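# Move croutons from pan to plate, return pan

## Task

Transfer all of the croutons in the frying pan onto the dinner plate (letting them drop onto it is fine), then put the pan back lying flat at the centre of the hot plate. At the end the hot plate and the dinner plate must both rest flat on the table, and nothing may count on the robot to stay in place. Finish by releasing everything and moving the hand away.

## Robot and tools

Robot: one arm carrying a five-finger right hand. Three cameras, each 504x504: cam_head_left, cam_head_right and cam_wrist. Everything is in the scene frame unless said otherwise: origin on the table surface under the arm base, +z up, +y to the left when facing along +x. The base may sit tilted on the table.

Hand point: a spot 0.05 m ahead of the palm, where the index pad meets the thumb tip in a pinch. Its own axes: +z runs along straightened fingers (fingertips reach 0.06 to 0.07 m past it), +y points out of the palm, +x crosses the palm toward the little finger. On the little-finger side a wrist bracket sticks out (0.11 m across, 0.03 m beyond the point along +y) and can strike objects.

execute_actions(actions): actions is a list of actions, run one after another. Each action is a table of at most 15 rows; each row lasts one 1/30 s step, and if there are fewer than 15 rows the last row is repeated, so an action is always 0.5 s. A row has 14 numbers, all in [-1, 1]:
1-3: dx, dy, dz, a position offset; 4-6: rx, ry, rz, one rotation vector. These are offsets, not a pose: measured from the hand point's pose at the start of that action (for a call's first action, from the last pose a result reported), expressed in the hand point's own axes. Every row in a table is relative to that same start, not to the row before. Scale: 1.0 = 0.6 m or 180 degrees.
7-12: hand targets, absolute, in this exact order: little, ring, middle, index, thumb_bend, thumb_turn. +1 means open/straight (thumb_turn +1 = beside the palm), -1 means fully curled (thumb_turn -1 = in front of the palm, facing the fingers). A pinch is roughly index -0.22, thumb_bend -0.75, thumb_turn -0.57.
13: force_limit, linear from about 0 N at -1 to 10 N at +1 at the fingertip (15 N for both thumb motors); it only stops closing motion.
14: speed, from nearly zero at -1 to full at +1 (full travel in 0.6 s).
An empty list just returns the current state and images.

Each step, the commanded pose is clipped to at most 100 mm and 16 degrees from the measured pose; after an action the arm goes no further than the last clipped pose, so large moves need follow-up actions. Arm motion trails commands by about 0.17 s. The arm is stiff: aiming even slightly into a firm surface can trigger a fault.

move(target, speed, stop_force, blocking): target is one 14-number row as above; its offsets count from the pose in the latest result that shows one. The hand point travels a straight path for 0.5 to 10 s (cut off at 10 s). speed in m/s, 0.002 to 0.5, default 0.25; turning rate is capped at twice that in rad/s. stop_force (optional, 9 to 40 N) ends the path when the wrist sensor feels that much extra push against the motion for two steps; the hand backs up two steps and holds. Use it only with slow, non-rotating moves, not when lifting off something you press on, and not before 0.2 s of scene time. blocking=false returns after 0.5 s while the arm keeps going (not allowed with stop_force); then use wait or stop before other motion commands. The path ignores obstacles. The result adds a "move:" line: done, off_target, moving, held, fault or contact (contact means stop_force ended it), plus limits such as paced (pose clipped) or held (some steps blocked), and the distance from target.

wait(seconds): 0 to 10, lets time pass holding the last command. stop(): brakes a running move. zoom_image(camera, region): region [x0, y0, x1, y1] in pixels, at most 504 by 504. show_instructions(): lists the reference images. finished_scene(scene): scene number 1 or 2; ends it permanently and reports success.

Results: end_effector_position (m) and end_effector_quat_wxyz, velocities, the "Hand target" the controller is heading for, step readings (HELD marks throttled steps), and "pose unreachable" when the clearance check altered a command. Wrist force and torque are in the hand point's axes, with up to about 4 N offset, 2.4 N noise, saturating near 50 N; "no reading" is normal at start. Hand lists, in motor order: hand_measured (position on the target scale), hand_stopped_by (moving, target, force, stalled, fault), hand_load_n (positive when pushed open; near 0 after a grip is lost).

Gripping: with thumb_turn fully in front, the whole hand wraps objects 0.035 to 0.08 m wide, object lying across the palm. Turn the thumb before reaching the object. A motor moves only when its target changes by 0.01 or more; close at speed -0.9 or below for a gentle grip. Resending the same numbers keeps the grip; to loosen, send a target more open than hand_measured.

Avoid: joint torque over limits (142 N m for pan, lift, elbow; 26.6 N m for each wrist joint, held weight included) or 150 N external force, each causing a 10 s stop. Motors warn at 70 °C and brake at 85 °C. Do not drop, slam or shove things, and never push anything off the table.

Each tool is called after "Request:" in YAML: its name, and indented under it one key for each argument.

## Session

Request:
execute_actions:
  actions: []

Scene clock: 0.00 s.
end_effector_position=(+0.1466, -0.4036, +0.1034) hand_measured=(+1.000, +1.000, +1.000, +1.000, +1.000, +1.000) hand_load_n=(+0.0, +0.0, +0.0, +0.0, +0.0, +0.0) hand_stopped_by=(target, target, target, target, target, target) hand_force_limit=0.00 hand_speed=-0.80 end_effector_quat_wxyz=(+0.089, +0.968, -0.219, -0.086) end_effector_velocity=(-0.000, +0.000, +0.000) end_effector_angular_velocity=(+0.001, +0.000, -0.001)
Joint positions: [-0.956 -0.399  1.717  0.51   0.86   0.747]
Joint velocities: [-0.    -0.    -0.     0.001  0.    -0.   ]
Motor temperatures (°C, as the motors report them): [23 21 25 32 29 33]
Wrist force (N, on the end effector, along its own x y z axes, offset not removed): no reading
Wrist torque (N m, same axes, about the end effector's origin, offset not removed): no reading
Hand target: +0.147, -0.404, +0.103; +0.089, +0.968, -0.219, -0.086

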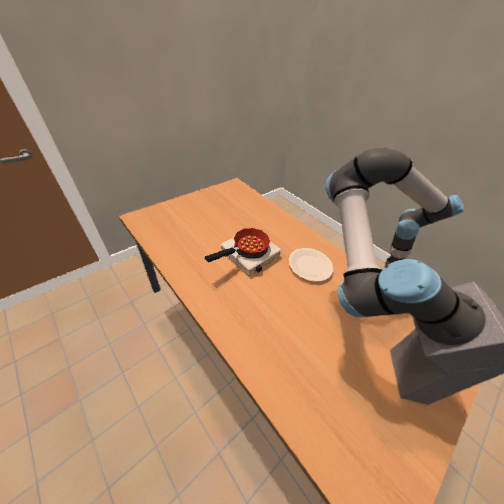

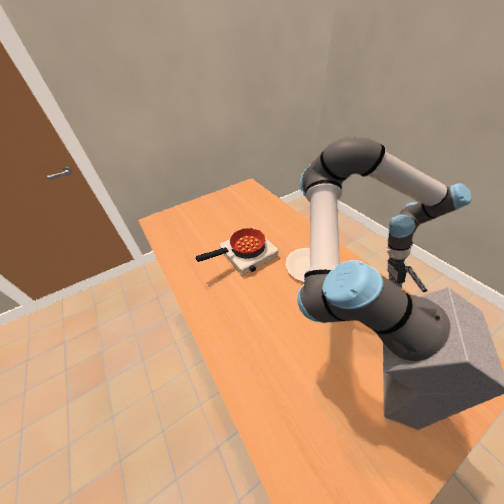

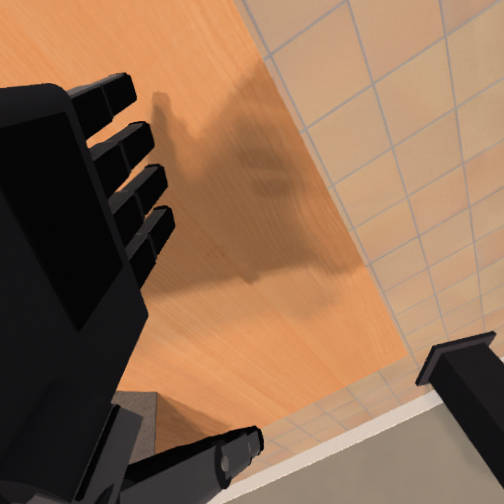

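Request:
move:
  target: [0.15,-0.845,-0.54,0.206,0.077,0.355,1,1,1,1,1,-1,1,0]

Scene clock: 13.20 s.
end_effector_position=(+0.5005, +0.0504, +0.2982) hand_measured=(+1.000, +1.000, +1.000, +1.000, +1.000, -1.000) hand_load_n=(+0.0, +0.0, +0.0, +0.0, +0.0, +0.0) hand_stopped_by=(target, target, target, target, target, target) hand_force_limit=1.00 hand_speed=0.00 end_effector_quat_wxyz=(-0.151, +0.690, -0.691, +0.153) end_effector_velocity=(+0.001, +0.002, +0.002) end_effector_angular_velocity=(-0.003, -0.001, -0.003)
Joint positions: [-1.05  -1.582  2.16   1.336  0.233  1.779]
Joint velocities: [-0.004 -0.01  -0.     0.007  0.002  0.004]
Motor temperatures (°C, as the motors report them): [23 21 25 32 29 33]
Wrist force (N, on the end effector, along its own x y z axes, offset not removed): [-4.4 2.1 -2.1]
Wrist torque (N m, same axes, about the end effector's origin, offset not removed): [0.37 0.62 -0.03]
Hand target: +0.501, +0.051, +0.298; -0.151, +0.690, -0.692, +0.153
Off the commanded pose: 0.001 m, 0 deg.
move: done

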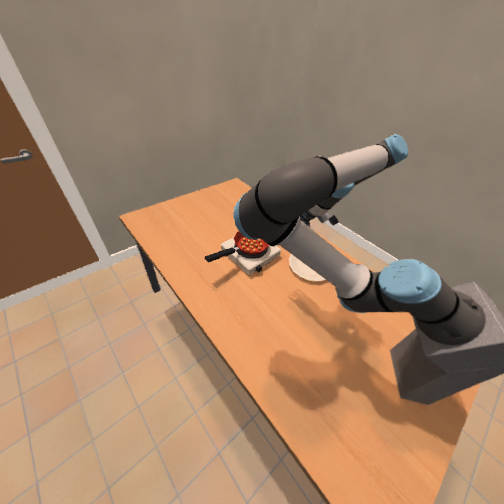

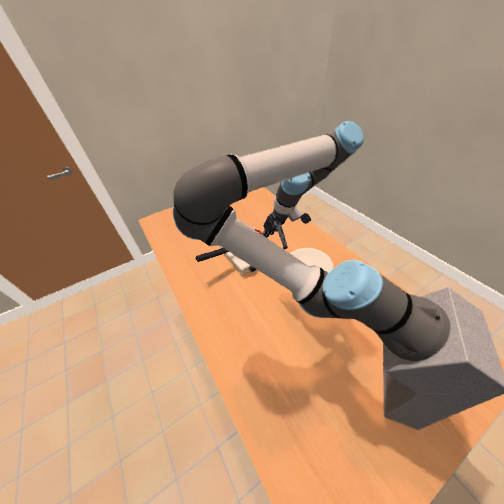

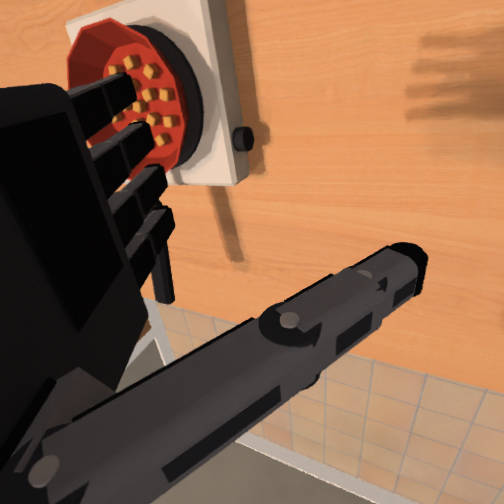

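Request:
move:
  target: [-0.2,-0.233,0.292,0,0,0,1,1,1,1,1,-1,1,0]
  speed: 0.15

Scene clock: 18.10 s.
end_effector_position=(+0.6995, +0.1693, +0.1968) hand_measured=(+1.000, +1.000, +1.000, +1.000, +1.000, -1.000) hand_load_n=(+0.0, +0.0, +0.0, +0.0, +0.0, +0.0) hand_stopped_by=(target, target, target, target, target, target) hand_force_limit=1.00 hand_speed=0.00 end_effector_quat_wxyz=(-0.150, +0.690, -0.691, +0.152) end_effector_velocity=(+0.002, +0.001, -0.002) end_effector_angular_velocity=(-0.002, -0.000, +0.000)
Joint positions: [-0.328 -1.545  1.413  0.493  0.673  3.414]
Joint velocities: [ 0.006  0.005 -0.008  0.     0.007  0.002]
Motor temperatures (°C, as the motors report them): [23 21 25 32 29 33]
Wrist force (N, on the end effector, along its own x y z axes, offset not removed): [-1.9 -1.0 -3.8]
Wrist torque (N m, same axes, about the end effector's origin, offset not removed): [0.23 0.30 -0.01]
Hand target: +0.700, +0.169, +0.197; -0.150, +0.690, -0.691, +0.152
Off the commanded pose: 0.002 m, 0 deg.
move: done

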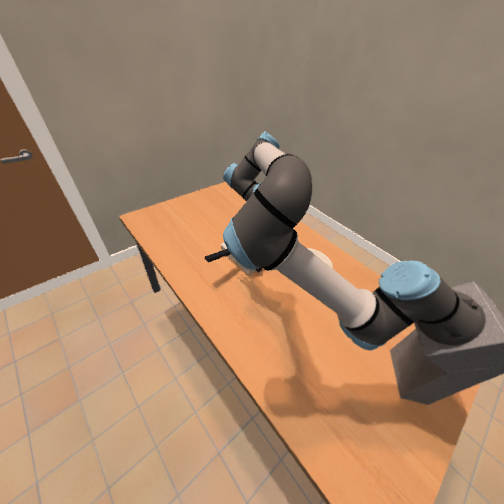

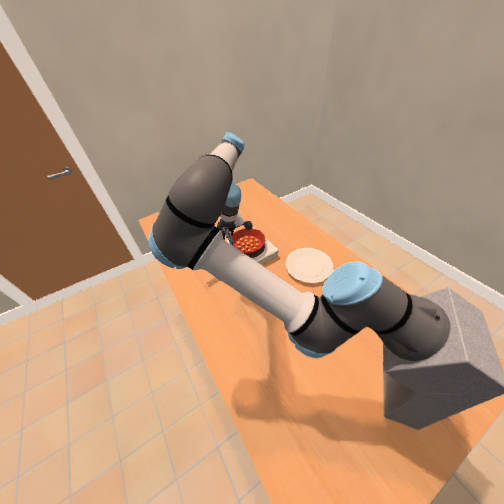

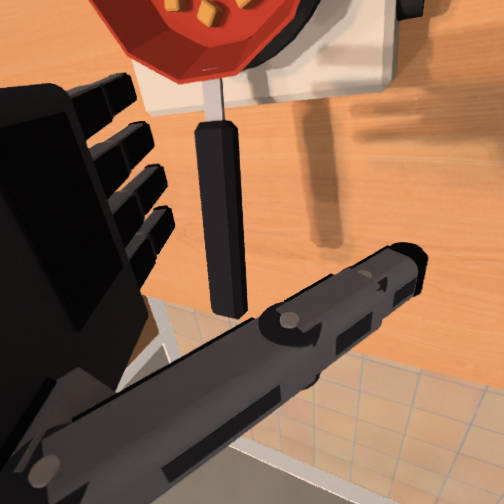

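Request:
move:
  target: [-0.108,-0.048,0.182,0,0,0,1,1,1,1,1,-1,1,0]
  speed: 0.06

Scene clock: 26.47 s.
end_effector_position=(+0.7711, +0.2333, +0.1095) hand_measured=(+1.000, +1.000, +1.000, +1.000, +1.000, -1.000) hand_load_n=(+0.0, +0.0, +0.0, +0.0, +0.0, +0.0) hand_stopped_by=(target, target, target, target, target, target) hand_force_limit=1.00 hand_speed=0.00 end_effector_quat_wxyz=(-0.149, +0.691, -0.691, +0.152) end_effector_velocity=(+0.002, +0.001, -0.001) end_effector_angular_velocity=(-0.001, +0.001, -0.001)
Joint positions: [-0.053 -1.319  1.059  0.538  0.935  3.532]
Joint velocities: [ 0.005  0.006 -0.011  0.005  0.005  0.001]
Motor temperatures (°C, as the motors report them): [23 21 25 32 29 33]
Wrist force (N, on the end effector, along its own x y z axes, offset not removed): [-2.7 2.3 -3.0]
Wrist torque (N m, same axes, about the end effector's origin, offset not removed): [0.57 0.34 0.08]
Hand target: +0.771, +0.233, +0.109; -0.149, +0.691, -0.691, +0.152
Off the commanded pose: 0.000 m, 0 deg.
move: done

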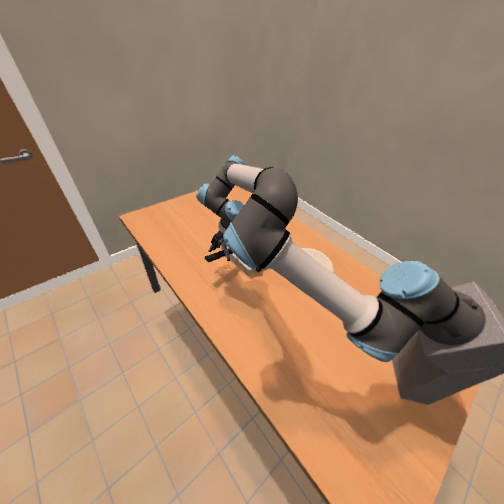

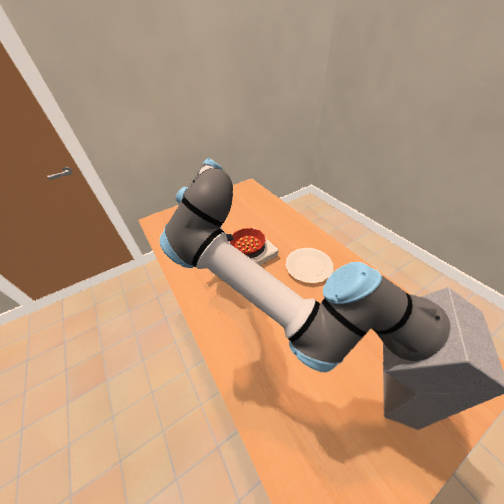

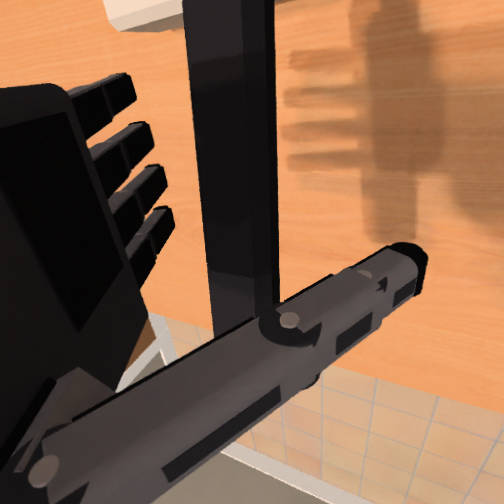

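Request:
move:
  target: [0,0.025,0.055,0,0,0,1,1,1,1,1,-1,1,0]
  speed: 0.03

Request:
move:
  target: [0,0,0,0,0,0,-1,-1,-1,-1,1,-1,1,-0.3]

Request:
move:
  target: [0,0,0,0,0,0,-1,-1,-1,-1,-1,-1,1,-0.3]

Request:
move:
  target: [0,-0.07,-0.15,0,0,0,-1,-1,-1,-1,-1,-1,1,-0.3]
  speed: 0.03

Scene clock: 35.67 s.
end_effector_position=(+0.7712, +0.2332, +0.0735) hand_measured=(+1.000, +1.000, +1.000, +1.000, +1.000, -1.000) hand_load_n=(+0.0, +0.0, +0.0, +0.0, +0.0, +0.0) hand_stopped_by=(target, target, target, target, target, target) hand_force_limit=1.00 hand_speed=0.00 end_effector_quat_wxyz=(-0.149, +0.691, -0.691, +0.152) end_effector_velocity=(+0.000, -0.000, -0.002) end_effector_angular_velocity=(-0.000, -0.001, +0.000)
Joint positions: [-0.003 -1.266  1.041  0.494  0.983  3.549]
Joint velocities: [ 0.002  0.003 -0.002 -0.002  0.002  0.001]
Motor temperatures (°C, as the motors report them): [23 21 25 32 29 33]
Wrist force (N, on the end effector, along its own x y z axes, offset not removed): [-1.9 1.1 -2.8]
Wrist torque (N m, same axes, about the end effector's origin, offset not removed): [0.27 0.27 0.01]
Hand target: +0.771, +0.233, +0.073; -0.149, +0.691, -0.691, +0.152
Off the commanded pose: 0.000 m, 0 deg.
move: done

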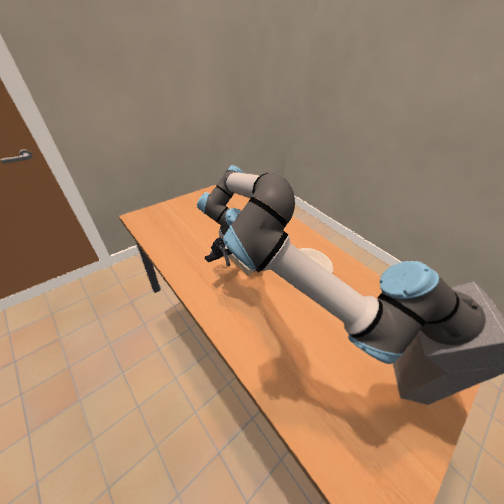

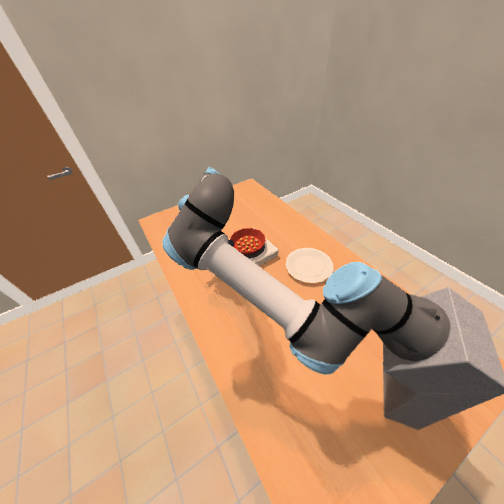

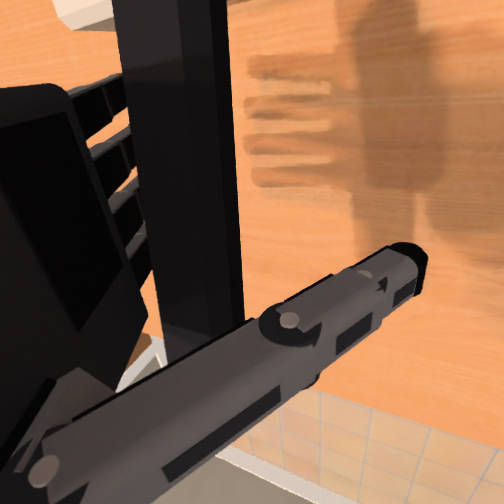

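Scene clock: 37.67 s.
end_effector_position=(+0.7712, +0.2332, +0.0735) hand_measured=(-0.274, -0.838, -0.928, -1.000, +1.000, -1.000) hand_load_n=(+0.0, +2.0, +7.0, +0.0, +0.0, -1.0) hand_stopped_by=(force, force, force, target, target, target) hand_force_limit=1.00 hand_speed=-0.30 end_effector_quat_wxyz=(-0.149, +0.691, -0.691, +0.152) end_effector_velocity=(+0.000, -0.001, +0.000) end_effector_angular_velocity=(-0.001, +0.000, -0.001)
Joint positions: [-0.003 -1.266  1.041  0.494  0.983  3.549]
Joint velocities: [-0.001  0.    -0.     0.001  0.     0.   ]
Motor temperatures (°C, as the motors report them): [23 21 25 32 29 33]
Wrist force (N, on the end effector, along its own x y z axes, offset not removed): [-2.9 3.9 -1.9]
Wrist torque (N m, same axes, about the end effector's origin, offset not removed): [0.83 0.12 0.37]
Hand target: +0.771, +0.233, +0.074; -0.149, +0.691, -0.691, +0.152
Off the commanded pose: 0.000 m, 0 deg.
move: done

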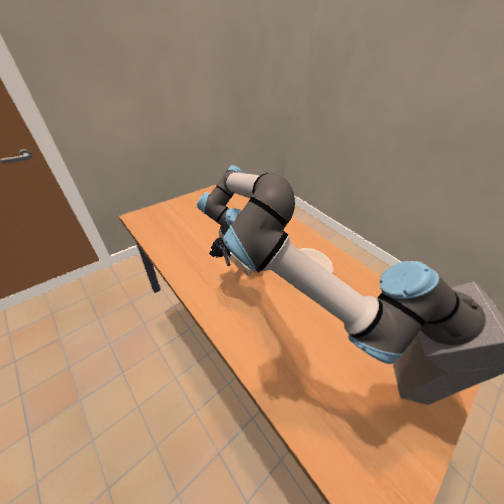

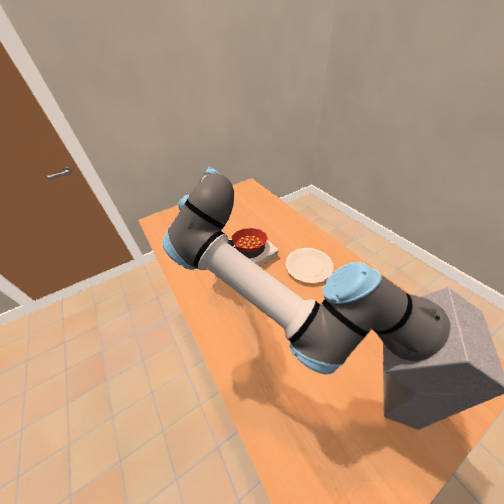

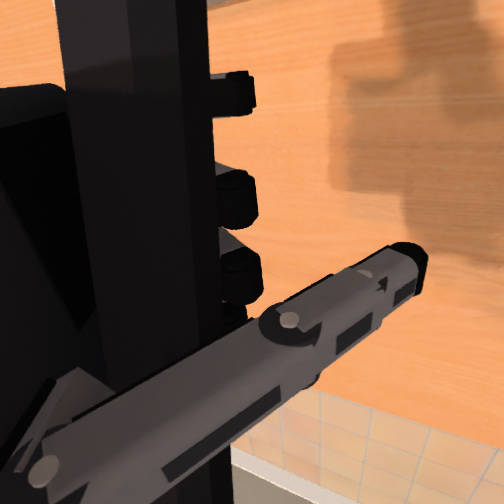

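Scene clock: 39.37 s.
end_effector_position=(+0.7712, +0.2332, +0.0735) hand_measured=(-0.274, -0.840, -0.928, -1.000, -0.006, -1.000) hand_load_n=(+0.0, +0.0, +3.5, +3.5, +14.5, +2.0) hand_stopped_by=(force, force, force, target, force, target) hand_force_limit=1.00 hand_speed=-0.30 end_effector_quat_wxyz=(-0.149, +0.691, -0.691, +0.152) end_effector_velocity=(-0.000, -0.000, +0.000) end_effector_angular_velocity=(-0.000, +0.001, -0.000)
Joint positions: [-0.003 -1.266  1.041  0.494  0.983  3.549]
Joint velocities: [-0.    -0.     0.     0.001  0.    -0.   ]
Motor temperatures (°C, as the motors report them): [23 21 25 32 29 33]
Wrist force (N, on the end effector, along its own x y z axes, offset not removed): [-2.1 1.5 -2.0]
Wrist torque (N m, same axes, about the end effector's origin, offset not removed): [0.45 0.11 0.16]
Hand target: +0.771, +0.233, +0.074; -0.149, +0.691, -0.691, +0.152
Off the commanded pose: 0.000 m, 0 deg.
move: done

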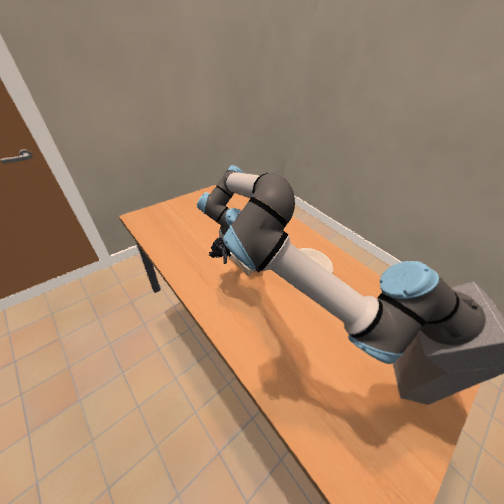

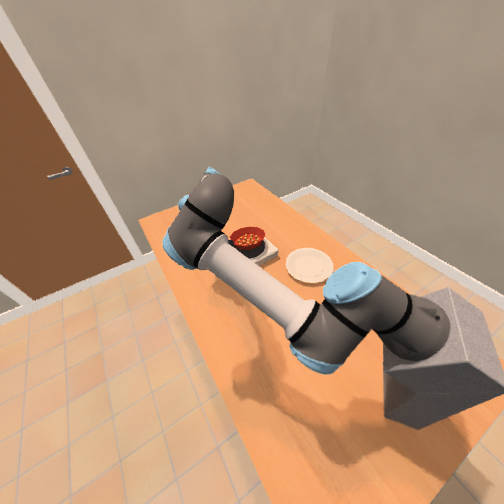

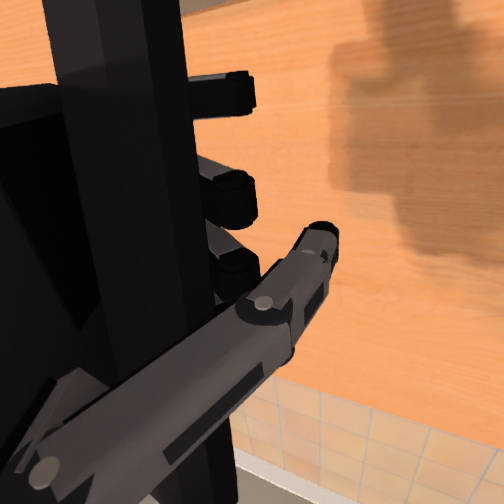

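Scene clock: 43.03 s.
end_effector_position=(+0.7719, +0.2336, +0.1726) hand_measured=(-0.274, -0.838, -0.928, -1.000, -0.006, -1.000) hand_load_n=(+0.5, +7.5, +2.0, +0.0, +14.0, +1.0) hand_stopped_by=(force, force, force, target, force, target) hand_force_limit=1.00 hand_speed=-0.30 end_effector_quat_wxyz=(-0.150, +0.690, -0.691, +0.152) end_effector_velocity=(+0.000, -0.000, +0.003) end_effector_angular_velocity=(-0.000, -0.002, +0.001)
Joint positions: [-0.153 -1.396  1.064  0.633  0.839  3.496]
Joint velocities: [-0.005 -0.003 -0.     0.002 -0.004 -0.002]
Motor temperatures (°C, as the motors report them): [23 21 25 32 29 33]
Wrist force (N, on the end effector, along its own x y z axes, offset not removed): [-0.8 5.5 3.8]
Wrist torque (N m, same axes, about the end effector's origin, offset not removed): [0.39 -1.01 0.59]
Hand target: +0.772, +0.234, +0.173; -0.150, +0.690, -0.691, +0.152
Off the commanded pose: 0.000 m, 0 deg.
move: done

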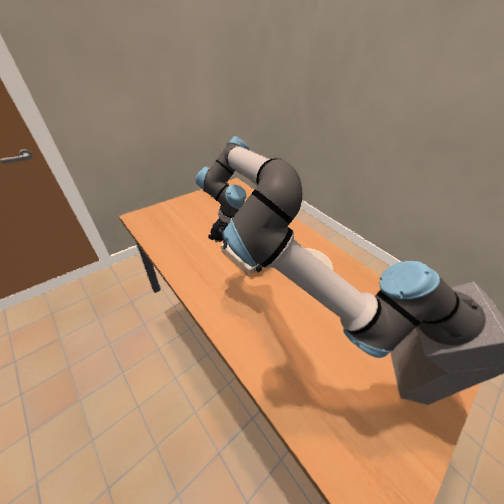

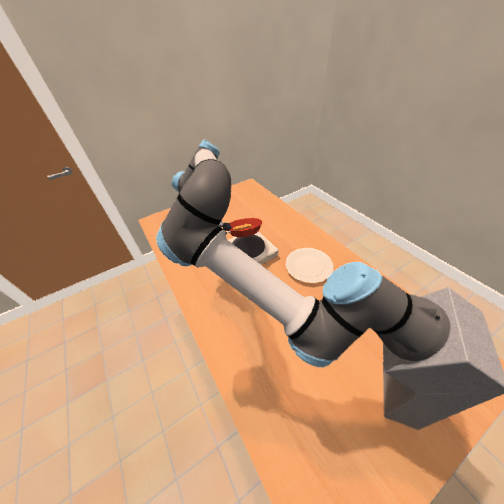

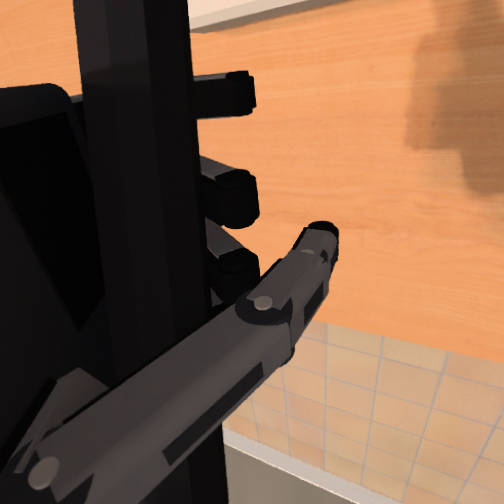

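Request:
move:
  target: [0.317,0.245,-0.15,0,0,0,-0.95,-0.97,-0.98,-1,-1,-1,1,-0.5]
  speed: 0.06

Scene clock: 51.17 s.
end_effector_position=(+0.6009, +0.0445, +0.1937) hand_measured=(-0.842, -0.856, -0.948, -1.000, -0.006, -1.000) hand_load_n=(+8.5, +0.0, +11.0, +0.0, +12.5, +1.0) hand_stopped_by=(force, force, force, target, force, target) hand_force_limit=1.00 hand_speed=-0.50 end_effector_quat_wxyz=(-0.150, +0.690, -0.691, +0.152) end_effector_velocity=(-0.002, -0.002, +0.000) end_effector_angular_velocity=(-0.000, -0.000, +0.001)
Joint positions: [-0.576 -1.533  1.758  0.306  0.448  3.215]
Joint velocities: [-0.005  0.001  0.004 -0.001 -0.005 -0.006]
Motor temperatures (°C, as the motors report them): [23 21 25 32 29 33]
Wrist force (N, on the end effector, along its own x y z axes, offset not removed): [-2.2 3.4 2.7]
Wrist torque (N m, same axes, about the end effector's origin, offset not removed): [0.18 -0.75 0.50]
Hand target: +0.601, +0.044, +0.194; -0.150, +0.690, -0.691, +0.152
Off the commanded pose: 0.001 m, 0 deg.
move: done

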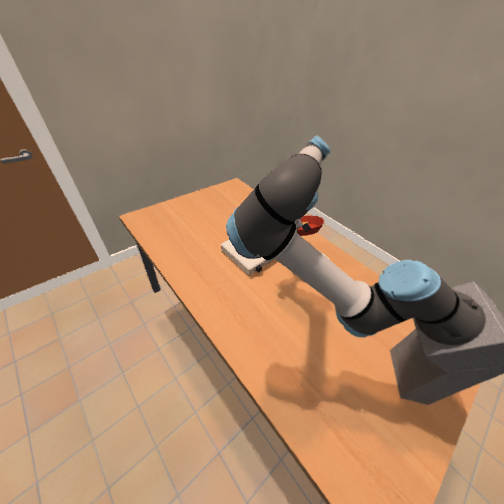

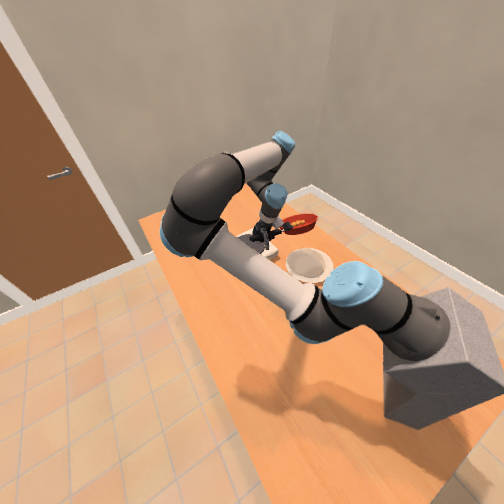

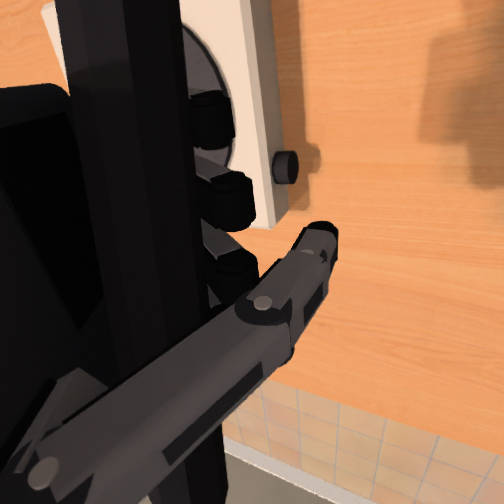

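Request:
move:
  target: [0,0.18,-0.085,-0.22,0,0,-0.95,-0.97,-0.98,-1,-1,-1,1,-0.5]
  speed: 0.06

Request:
zoom_image:
  camera: "cam_head_right"
  region: [220,160,400,340]

Scene clock: 60.80 s.
end_effector_position=(+0.4822, +0.0448, +0.1950) hand_measured=(-0.842, -0.856, -0.948, -1.000, -0.006, -1.000) hand_load_n=(+6.5, +0.0, +11.0, +0.0, +12.5, +0.5) hand_stopped_by=(force, force, force, target, force, target) hand_force_limit=1.00 hand_speed=-0.50 end_effector_quat_wxyz=(+0.091, +0.700, -0.702, -0.091) end_effector_velocity=(-0.003, -0.001, -0.000) end_effector_angular_velocity=(-0.000, +0.014, +0.000)
Joint positions: [-0.477 -1.257  1.599  1.227  0.767  2.38 ]
Joint velocities: [ 0.004  0.006 -0.002  0.007  0.01  -0.005]
Motor temperatures (°C, as the motors report them): [23 21 25 32 29 33]
Wrist force (N, on the end effector, along its own x y z axes, offset not removed): [-0.1 0.5 3.6]
Wrist torque (N m, same axes, about the end effector's origin, offset not removed): [0.31 -1.19 -0.20]
Hand target: +0.482, +0.045, +0.195; +0.092, +0.700, -0.702, -0.091
Off the commanded pose: 0.001 m, 0 deg.
move: done

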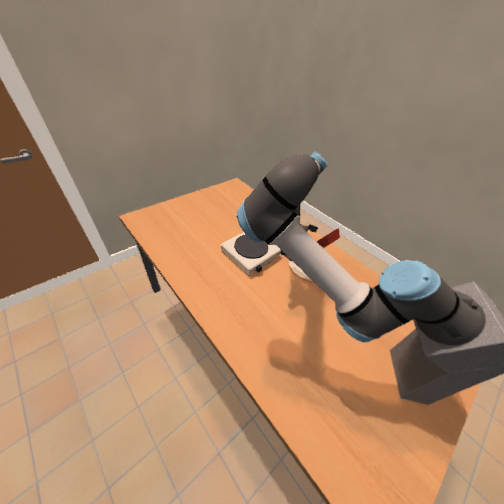

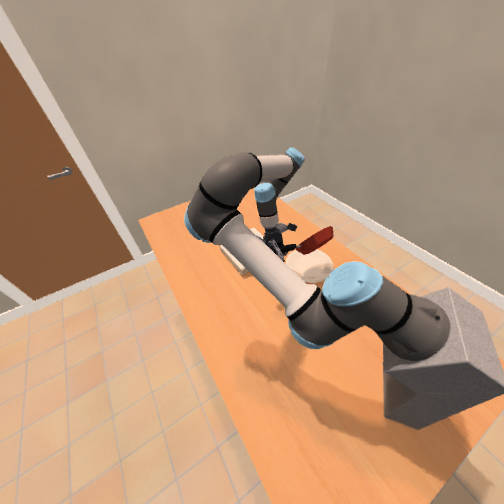

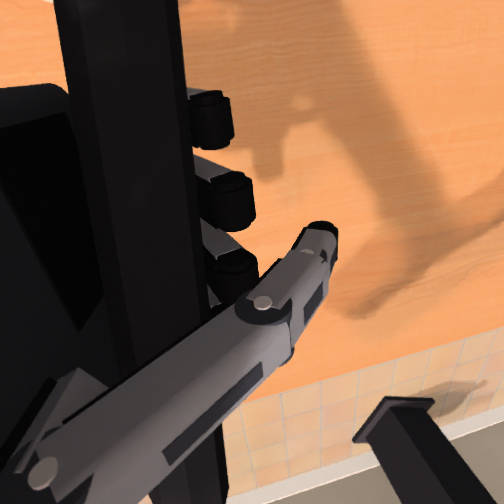

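Region (220, 160, 400, 340) of cam_head_right's 504x504 image, scaled by 2.800, with more detail than that image has.

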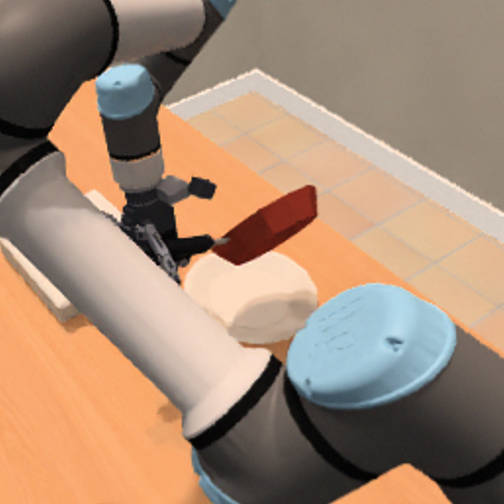

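Request:
move:
  target: [0.02,-0.02,0.08,0,0,0,-0.95,-0.97,-0.98,-1,-1,-1,1,-0.5]
  speed: 0.04

Request:
move:
  target: [0,0,0,-0.2,0,0,-0.95,-0.97,-0.98,-1,-1,-1,1,-0.5]
  speed: 0.04

Request:
zoom_image:
  camera: "cam_head_right"
  region: [220,160,400,340]

Scene clock: 66.13 s.
end_effector_position=(+0.4814, +0.0327, +0.1459) hand_measured=(-0.842, -0.856, -0.948, -1.000, -0.006, -1.000) hand_load_n=(+6.5, +0.0, +11.0, +0.0, +12.5, +0.5) hand_stopped_by=(force, force, force, target, force, target) hand_force_limit=1.00 hand_speed=-0.50 end_effector_quat_wxyz=(+0.091, +0.700, -0.702, -0.091) end_effector_velocity=(+0.000, +0.000, -0.002) end_effector_angular_velocity=(+0.000, -0.000, +0.001)
Joint positions: [-0.397 -1.173  1.549  1.11   0.771  2.495]
Joint velocities: [ 0.004  0.003 -0.003 -0.005  0.     0.005]
Motor temperatures (°C, as the motors report them): [23 21 25 32 29 33]
Wrist force (N, on the end effector, along its own x y z axes, offset not removed): [-2.2 1.6 1.3]
Wrist torque (N m, same axes, about the end effector's origin, offset not removed): [0.64 -0.74 -0.27]
Hand target: +0.481, +0.033, +0.146; +0.091, +0.700, -0.702, -0.091
Off the commanded pose: 0.000 m, 0 deg.
move: done

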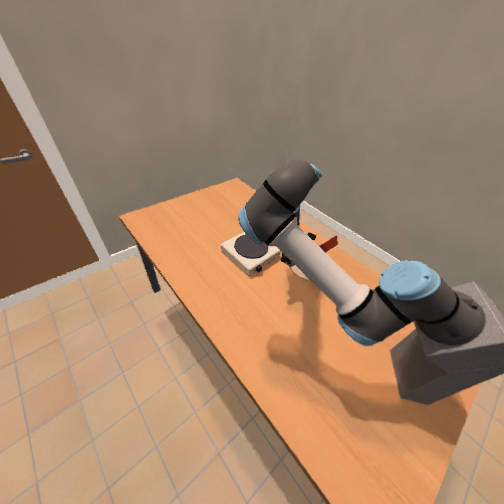

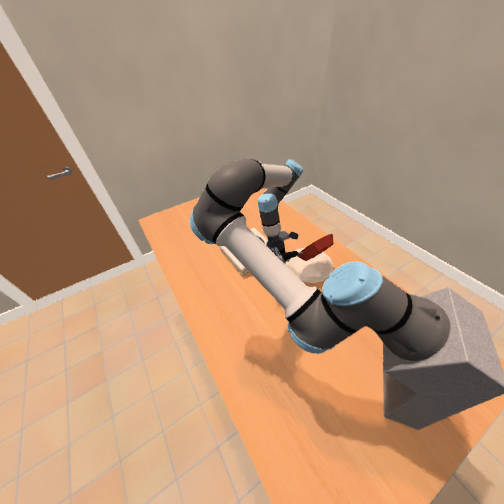

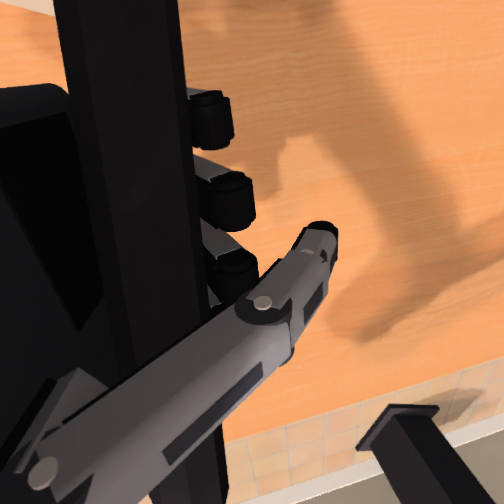

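Scene clock: 74.27 s.
end_effector_position=(+0.4816, +0.0326, +0.1459) hand_measured=(-0.842, -0.856, -0.948, -1.000, -0.006, -1.000) hand_load_n=(+2.0, +0.0, +11.0, +0.0, +12.5, +0.5) hand_stopped_by=(force, force, force, target, force, target) hand_force_limit=1.00 hand_speed=-0.50 end_effector_quat_wxyz=(+0.303, +0.638, -0.640, -0.303) end_effector_velocity=(-0.000, +0.000, -0.000) end_effector_angular_velocity=(+0.001, +0.014, +0.001)
Joint positions: [-0.189 -0.818  1.064  1.682  1.15   2.409]
Joint velocities: [ 0.006  0.008 -0.011  0.012  0.008 -0.   ]
Motor temperatures (°C, as the motors report them): [23 21 25 32 29 33]
Wrist force (N, on the end effector, along its own x y z axes, offset not removed): [-3.1 0.3 0.9]
Wrist torque (N m, same axes, about the end effector's origin, offset not removed): [0.88 -0.21 -0.83]
Hand target: +0.482, +0.033, +0.146; +0.304, +0.637, -0.640, -0.303
Off the commanded pose: 0.000 m, 0 deg.
move: done

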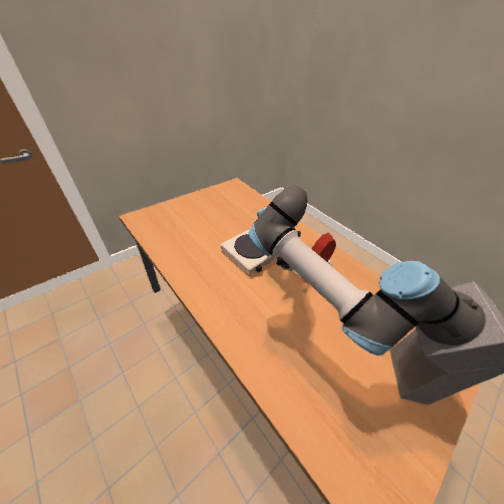

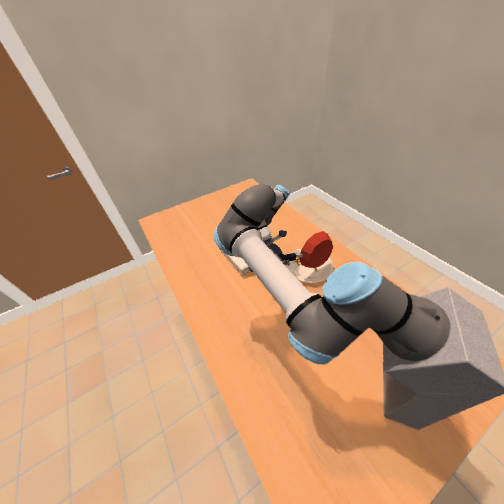

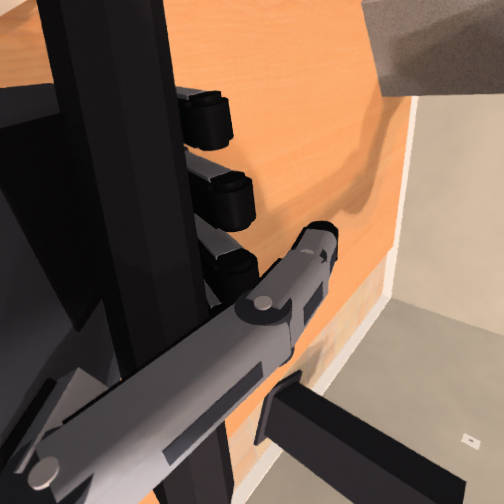

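Region (220, 160, 400, 340) of cam_head_right's 504x504 image, scaled by 2.800, with more detail than that image has.

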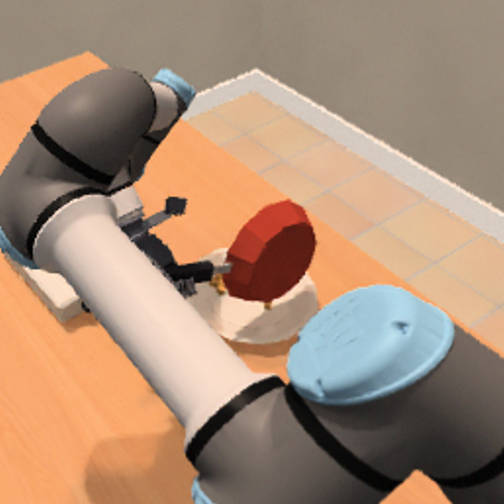

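Request:
move:
  target: [0,0.035,0,-0.08,0,0,-0.95,-0.97,-0.98,-1,-1,-1,1,-0.5]
  speed: 0.04

Request:
move:
  target: [0,0.06,-0.03,0.5,0,0,-0.95,-0.97,-0.98,-1,-1,-1,1,-0.5]
  speed: 0.09

Request:
zoom_image:
  camera: "cam_head_right"
  region: [220,160,400,340]

Scene clock: 80.83 s.
end_effector_position=(+0.4685, +0.0326, +0.1621) hand_measured=(-0.842, -0.856, -0.948, -1.000, -0.006, -1.000) hand_load_n=(+1.0, +0.0, +11.0, +3.0, +12.0, +1.0) hand_stopped_by=(force, force, force, target, force, target) hand_force_limit=1.00 hand_speed=-0.50 end_effector_quat_wxyz=(+0.380, +0.595, -0.598, -0.380) end_effector_velocity=(-0.001, +0.000, +0.001) end_effector_angular_velocity=(+0.001, +0.015, -0.001)
Joint positions: [-0.135 -0.728  0.996  1.839  1.295  2.395]
Joint velocities: [ 0.004  0.005 -0.002  0.008  0.007 -0.   ]
Motor temperatures (°C, as the motors report them): [23 21 25 32 29 33]
Wrist force (N, on the end effector, along its own x y z axes, offset not removed): [-1.5 -3.2 0.0]
Wrist torque (N m, same axes, about the end effector's origin, offset not removed): [0.25 -0.37 -0.92]
Hand target: +0.468, +0.033, +0.162; +0.381, +0.594, -0.597, -0.381
Off the commanded pose: 0.000 m, 0 deg.
move: done

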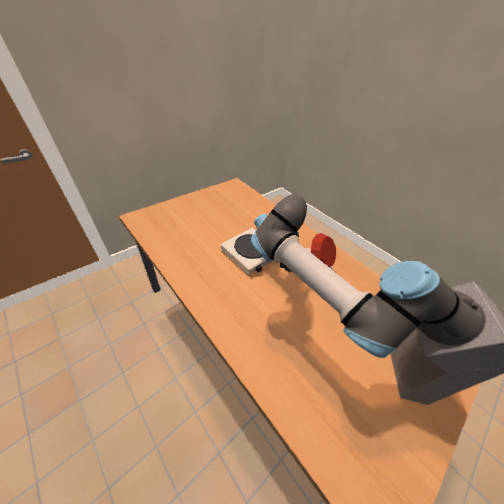

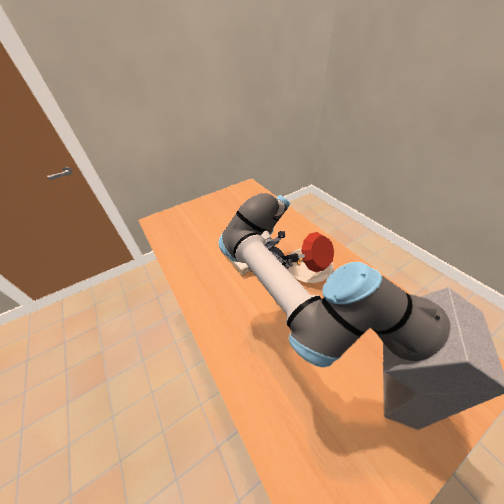

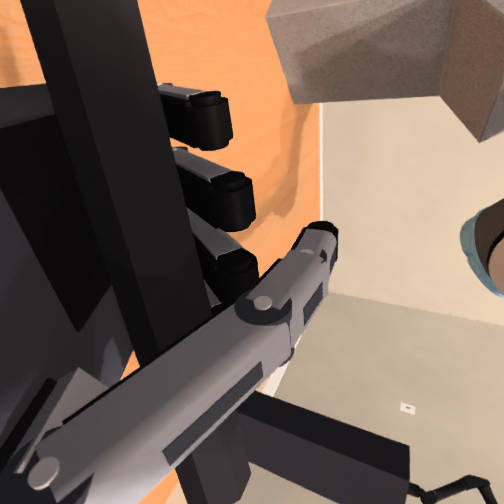

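Scene clock: 89.97 s.
end_effector_position=(+0.4693, +0.0331, +0.2022) hand_measured=(-0.842, -0.856, -0.948, -1.000, -0.006, -1.000) hand_load_n=(+5.0, +0.0, +11.0, +0.0, +12.5, +1.5) hand_stopped_by=(force, force, force, target, force, target) hand_force_limit=1.00 hand_speed=-0.50 end_effector_quat_wxyz=(-0.152, +0.690, -0.691, +0.153) end_effector_velocity=(+0.000, -0.000, -0.000) end_effector_angular_velocity=(-0.004, -0.015, -0.002)
Joint positions: [-0.802 -1.601  2.143  0.379  0.273  2.798]
Joint velocities: [-0.004 -0.017  0.013 -0.043 -0.003  0.045]
Motor temperatures (°C, as the motors report them): [23 21 25 32 29 33]
Wrist force (N, on the end effector, along its own x y z axes, offset not removed): [-1.5 3.9 4.3]
Wrist torque (N m, same axes, about the end effector's origin, offset not removed): [0.15 -0.90 0.43]
Hand target: +0.469, +0.033, +0.202; -0.153, +0.690, -0.691, +0.154
Off the commanded pose: 0.000 m, 0 deg.
move: done

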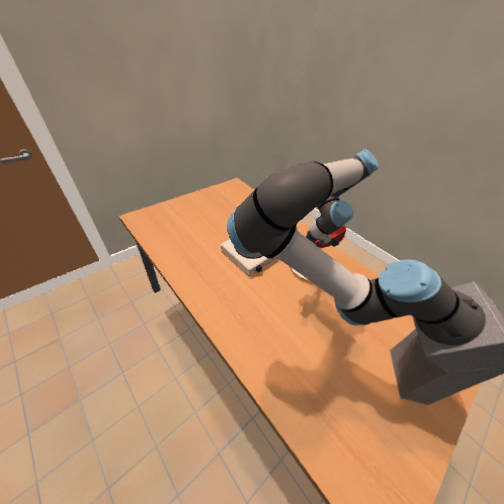

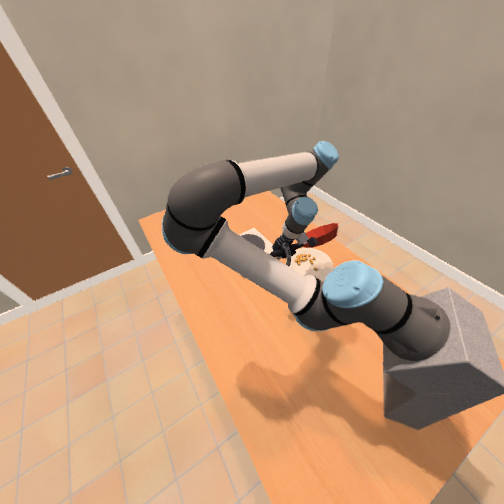

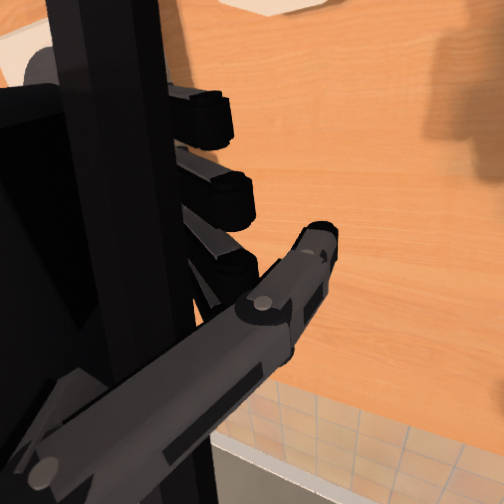

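Region (220, 160, 400, 340) of cam_head_right's 504x504 image, scaled by 2.800, with more detail than that image has.

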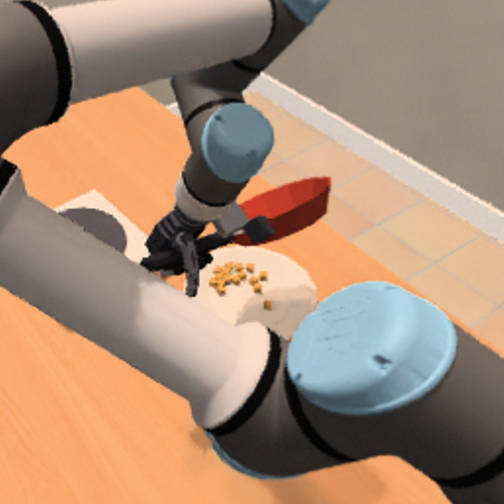

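Request:
move:
  target: [-0.333,-0.412,0.263,0.16,0,0,-0.95,-0.97,-0.98,-1,-1,-1,1,-0.5]
  speed: 0.08

Request:
zoom_image:
  camera: "cam_head_right"
  region: [170,160,350,340]

Scene clock: 97.83 s.
end_effector_position=(+0.7591, +0.2312, +0.1619) hand_measured=(-0.842, -0.856, -0.948, -1.000, -0.006, -1.000) hand_load_n=(+4.5, +0.0, +11.0, +0.0, +12.5, +1.5) hand_stopped_by=(force, force, force, target, force, target) hand_force_limit=1.00 hand_speed=-0.50 end_effector_quat_wxyz=(-0.317, +0.631, -0.631, +0.320) end_effector_velocity=(+0.002, +0.001, -0.001) end_effector_angular_velocity=(-0.001, -0.002, +0.000)
Joint positions: [-0.041 -1.685  1.676 -0.214  1.201  3.78 ]
Joint velocities: [ 0.005  0.004 -0.006  0.001  0.007 -0.002]
Motor temperatures (°C, as the motors report them): [23 21 25 32 29 33]
Wrist force (N, on the end effector, along its own x y z axes, offset not removed): [-1.5 6.9 1.3]
Wrist torque (N m, same axes, about the end effector's origin, offset not removed): [0.35 -0.47 0.91]
Hand target: +0.759, +0.231, +0.162; -0.317, +0.631, -0.631, +0.320
Off the commanded pose: 0.002 m, 0 deg.
move: done

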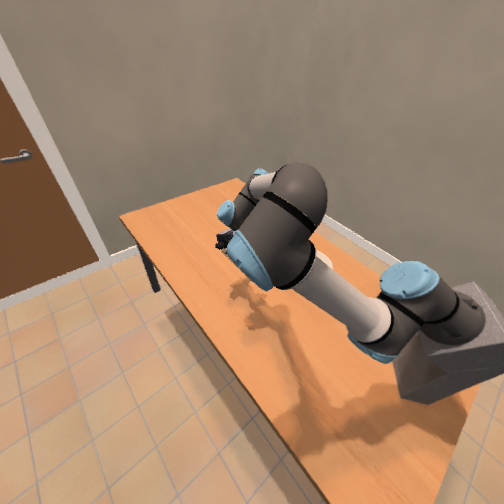

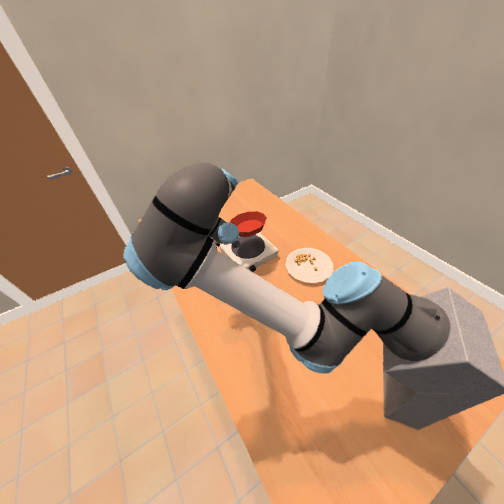

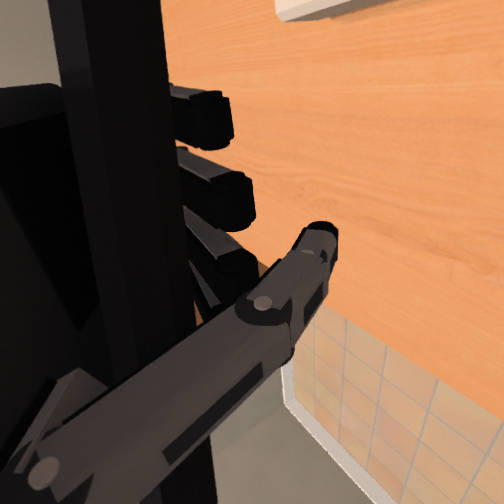

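Region (170, 160, 350, 340) of cam_head_right's 504x504 image, scaled by 2.800, with more detail than that image has.

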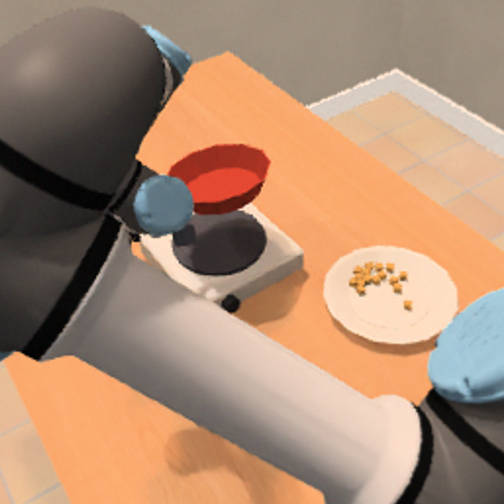

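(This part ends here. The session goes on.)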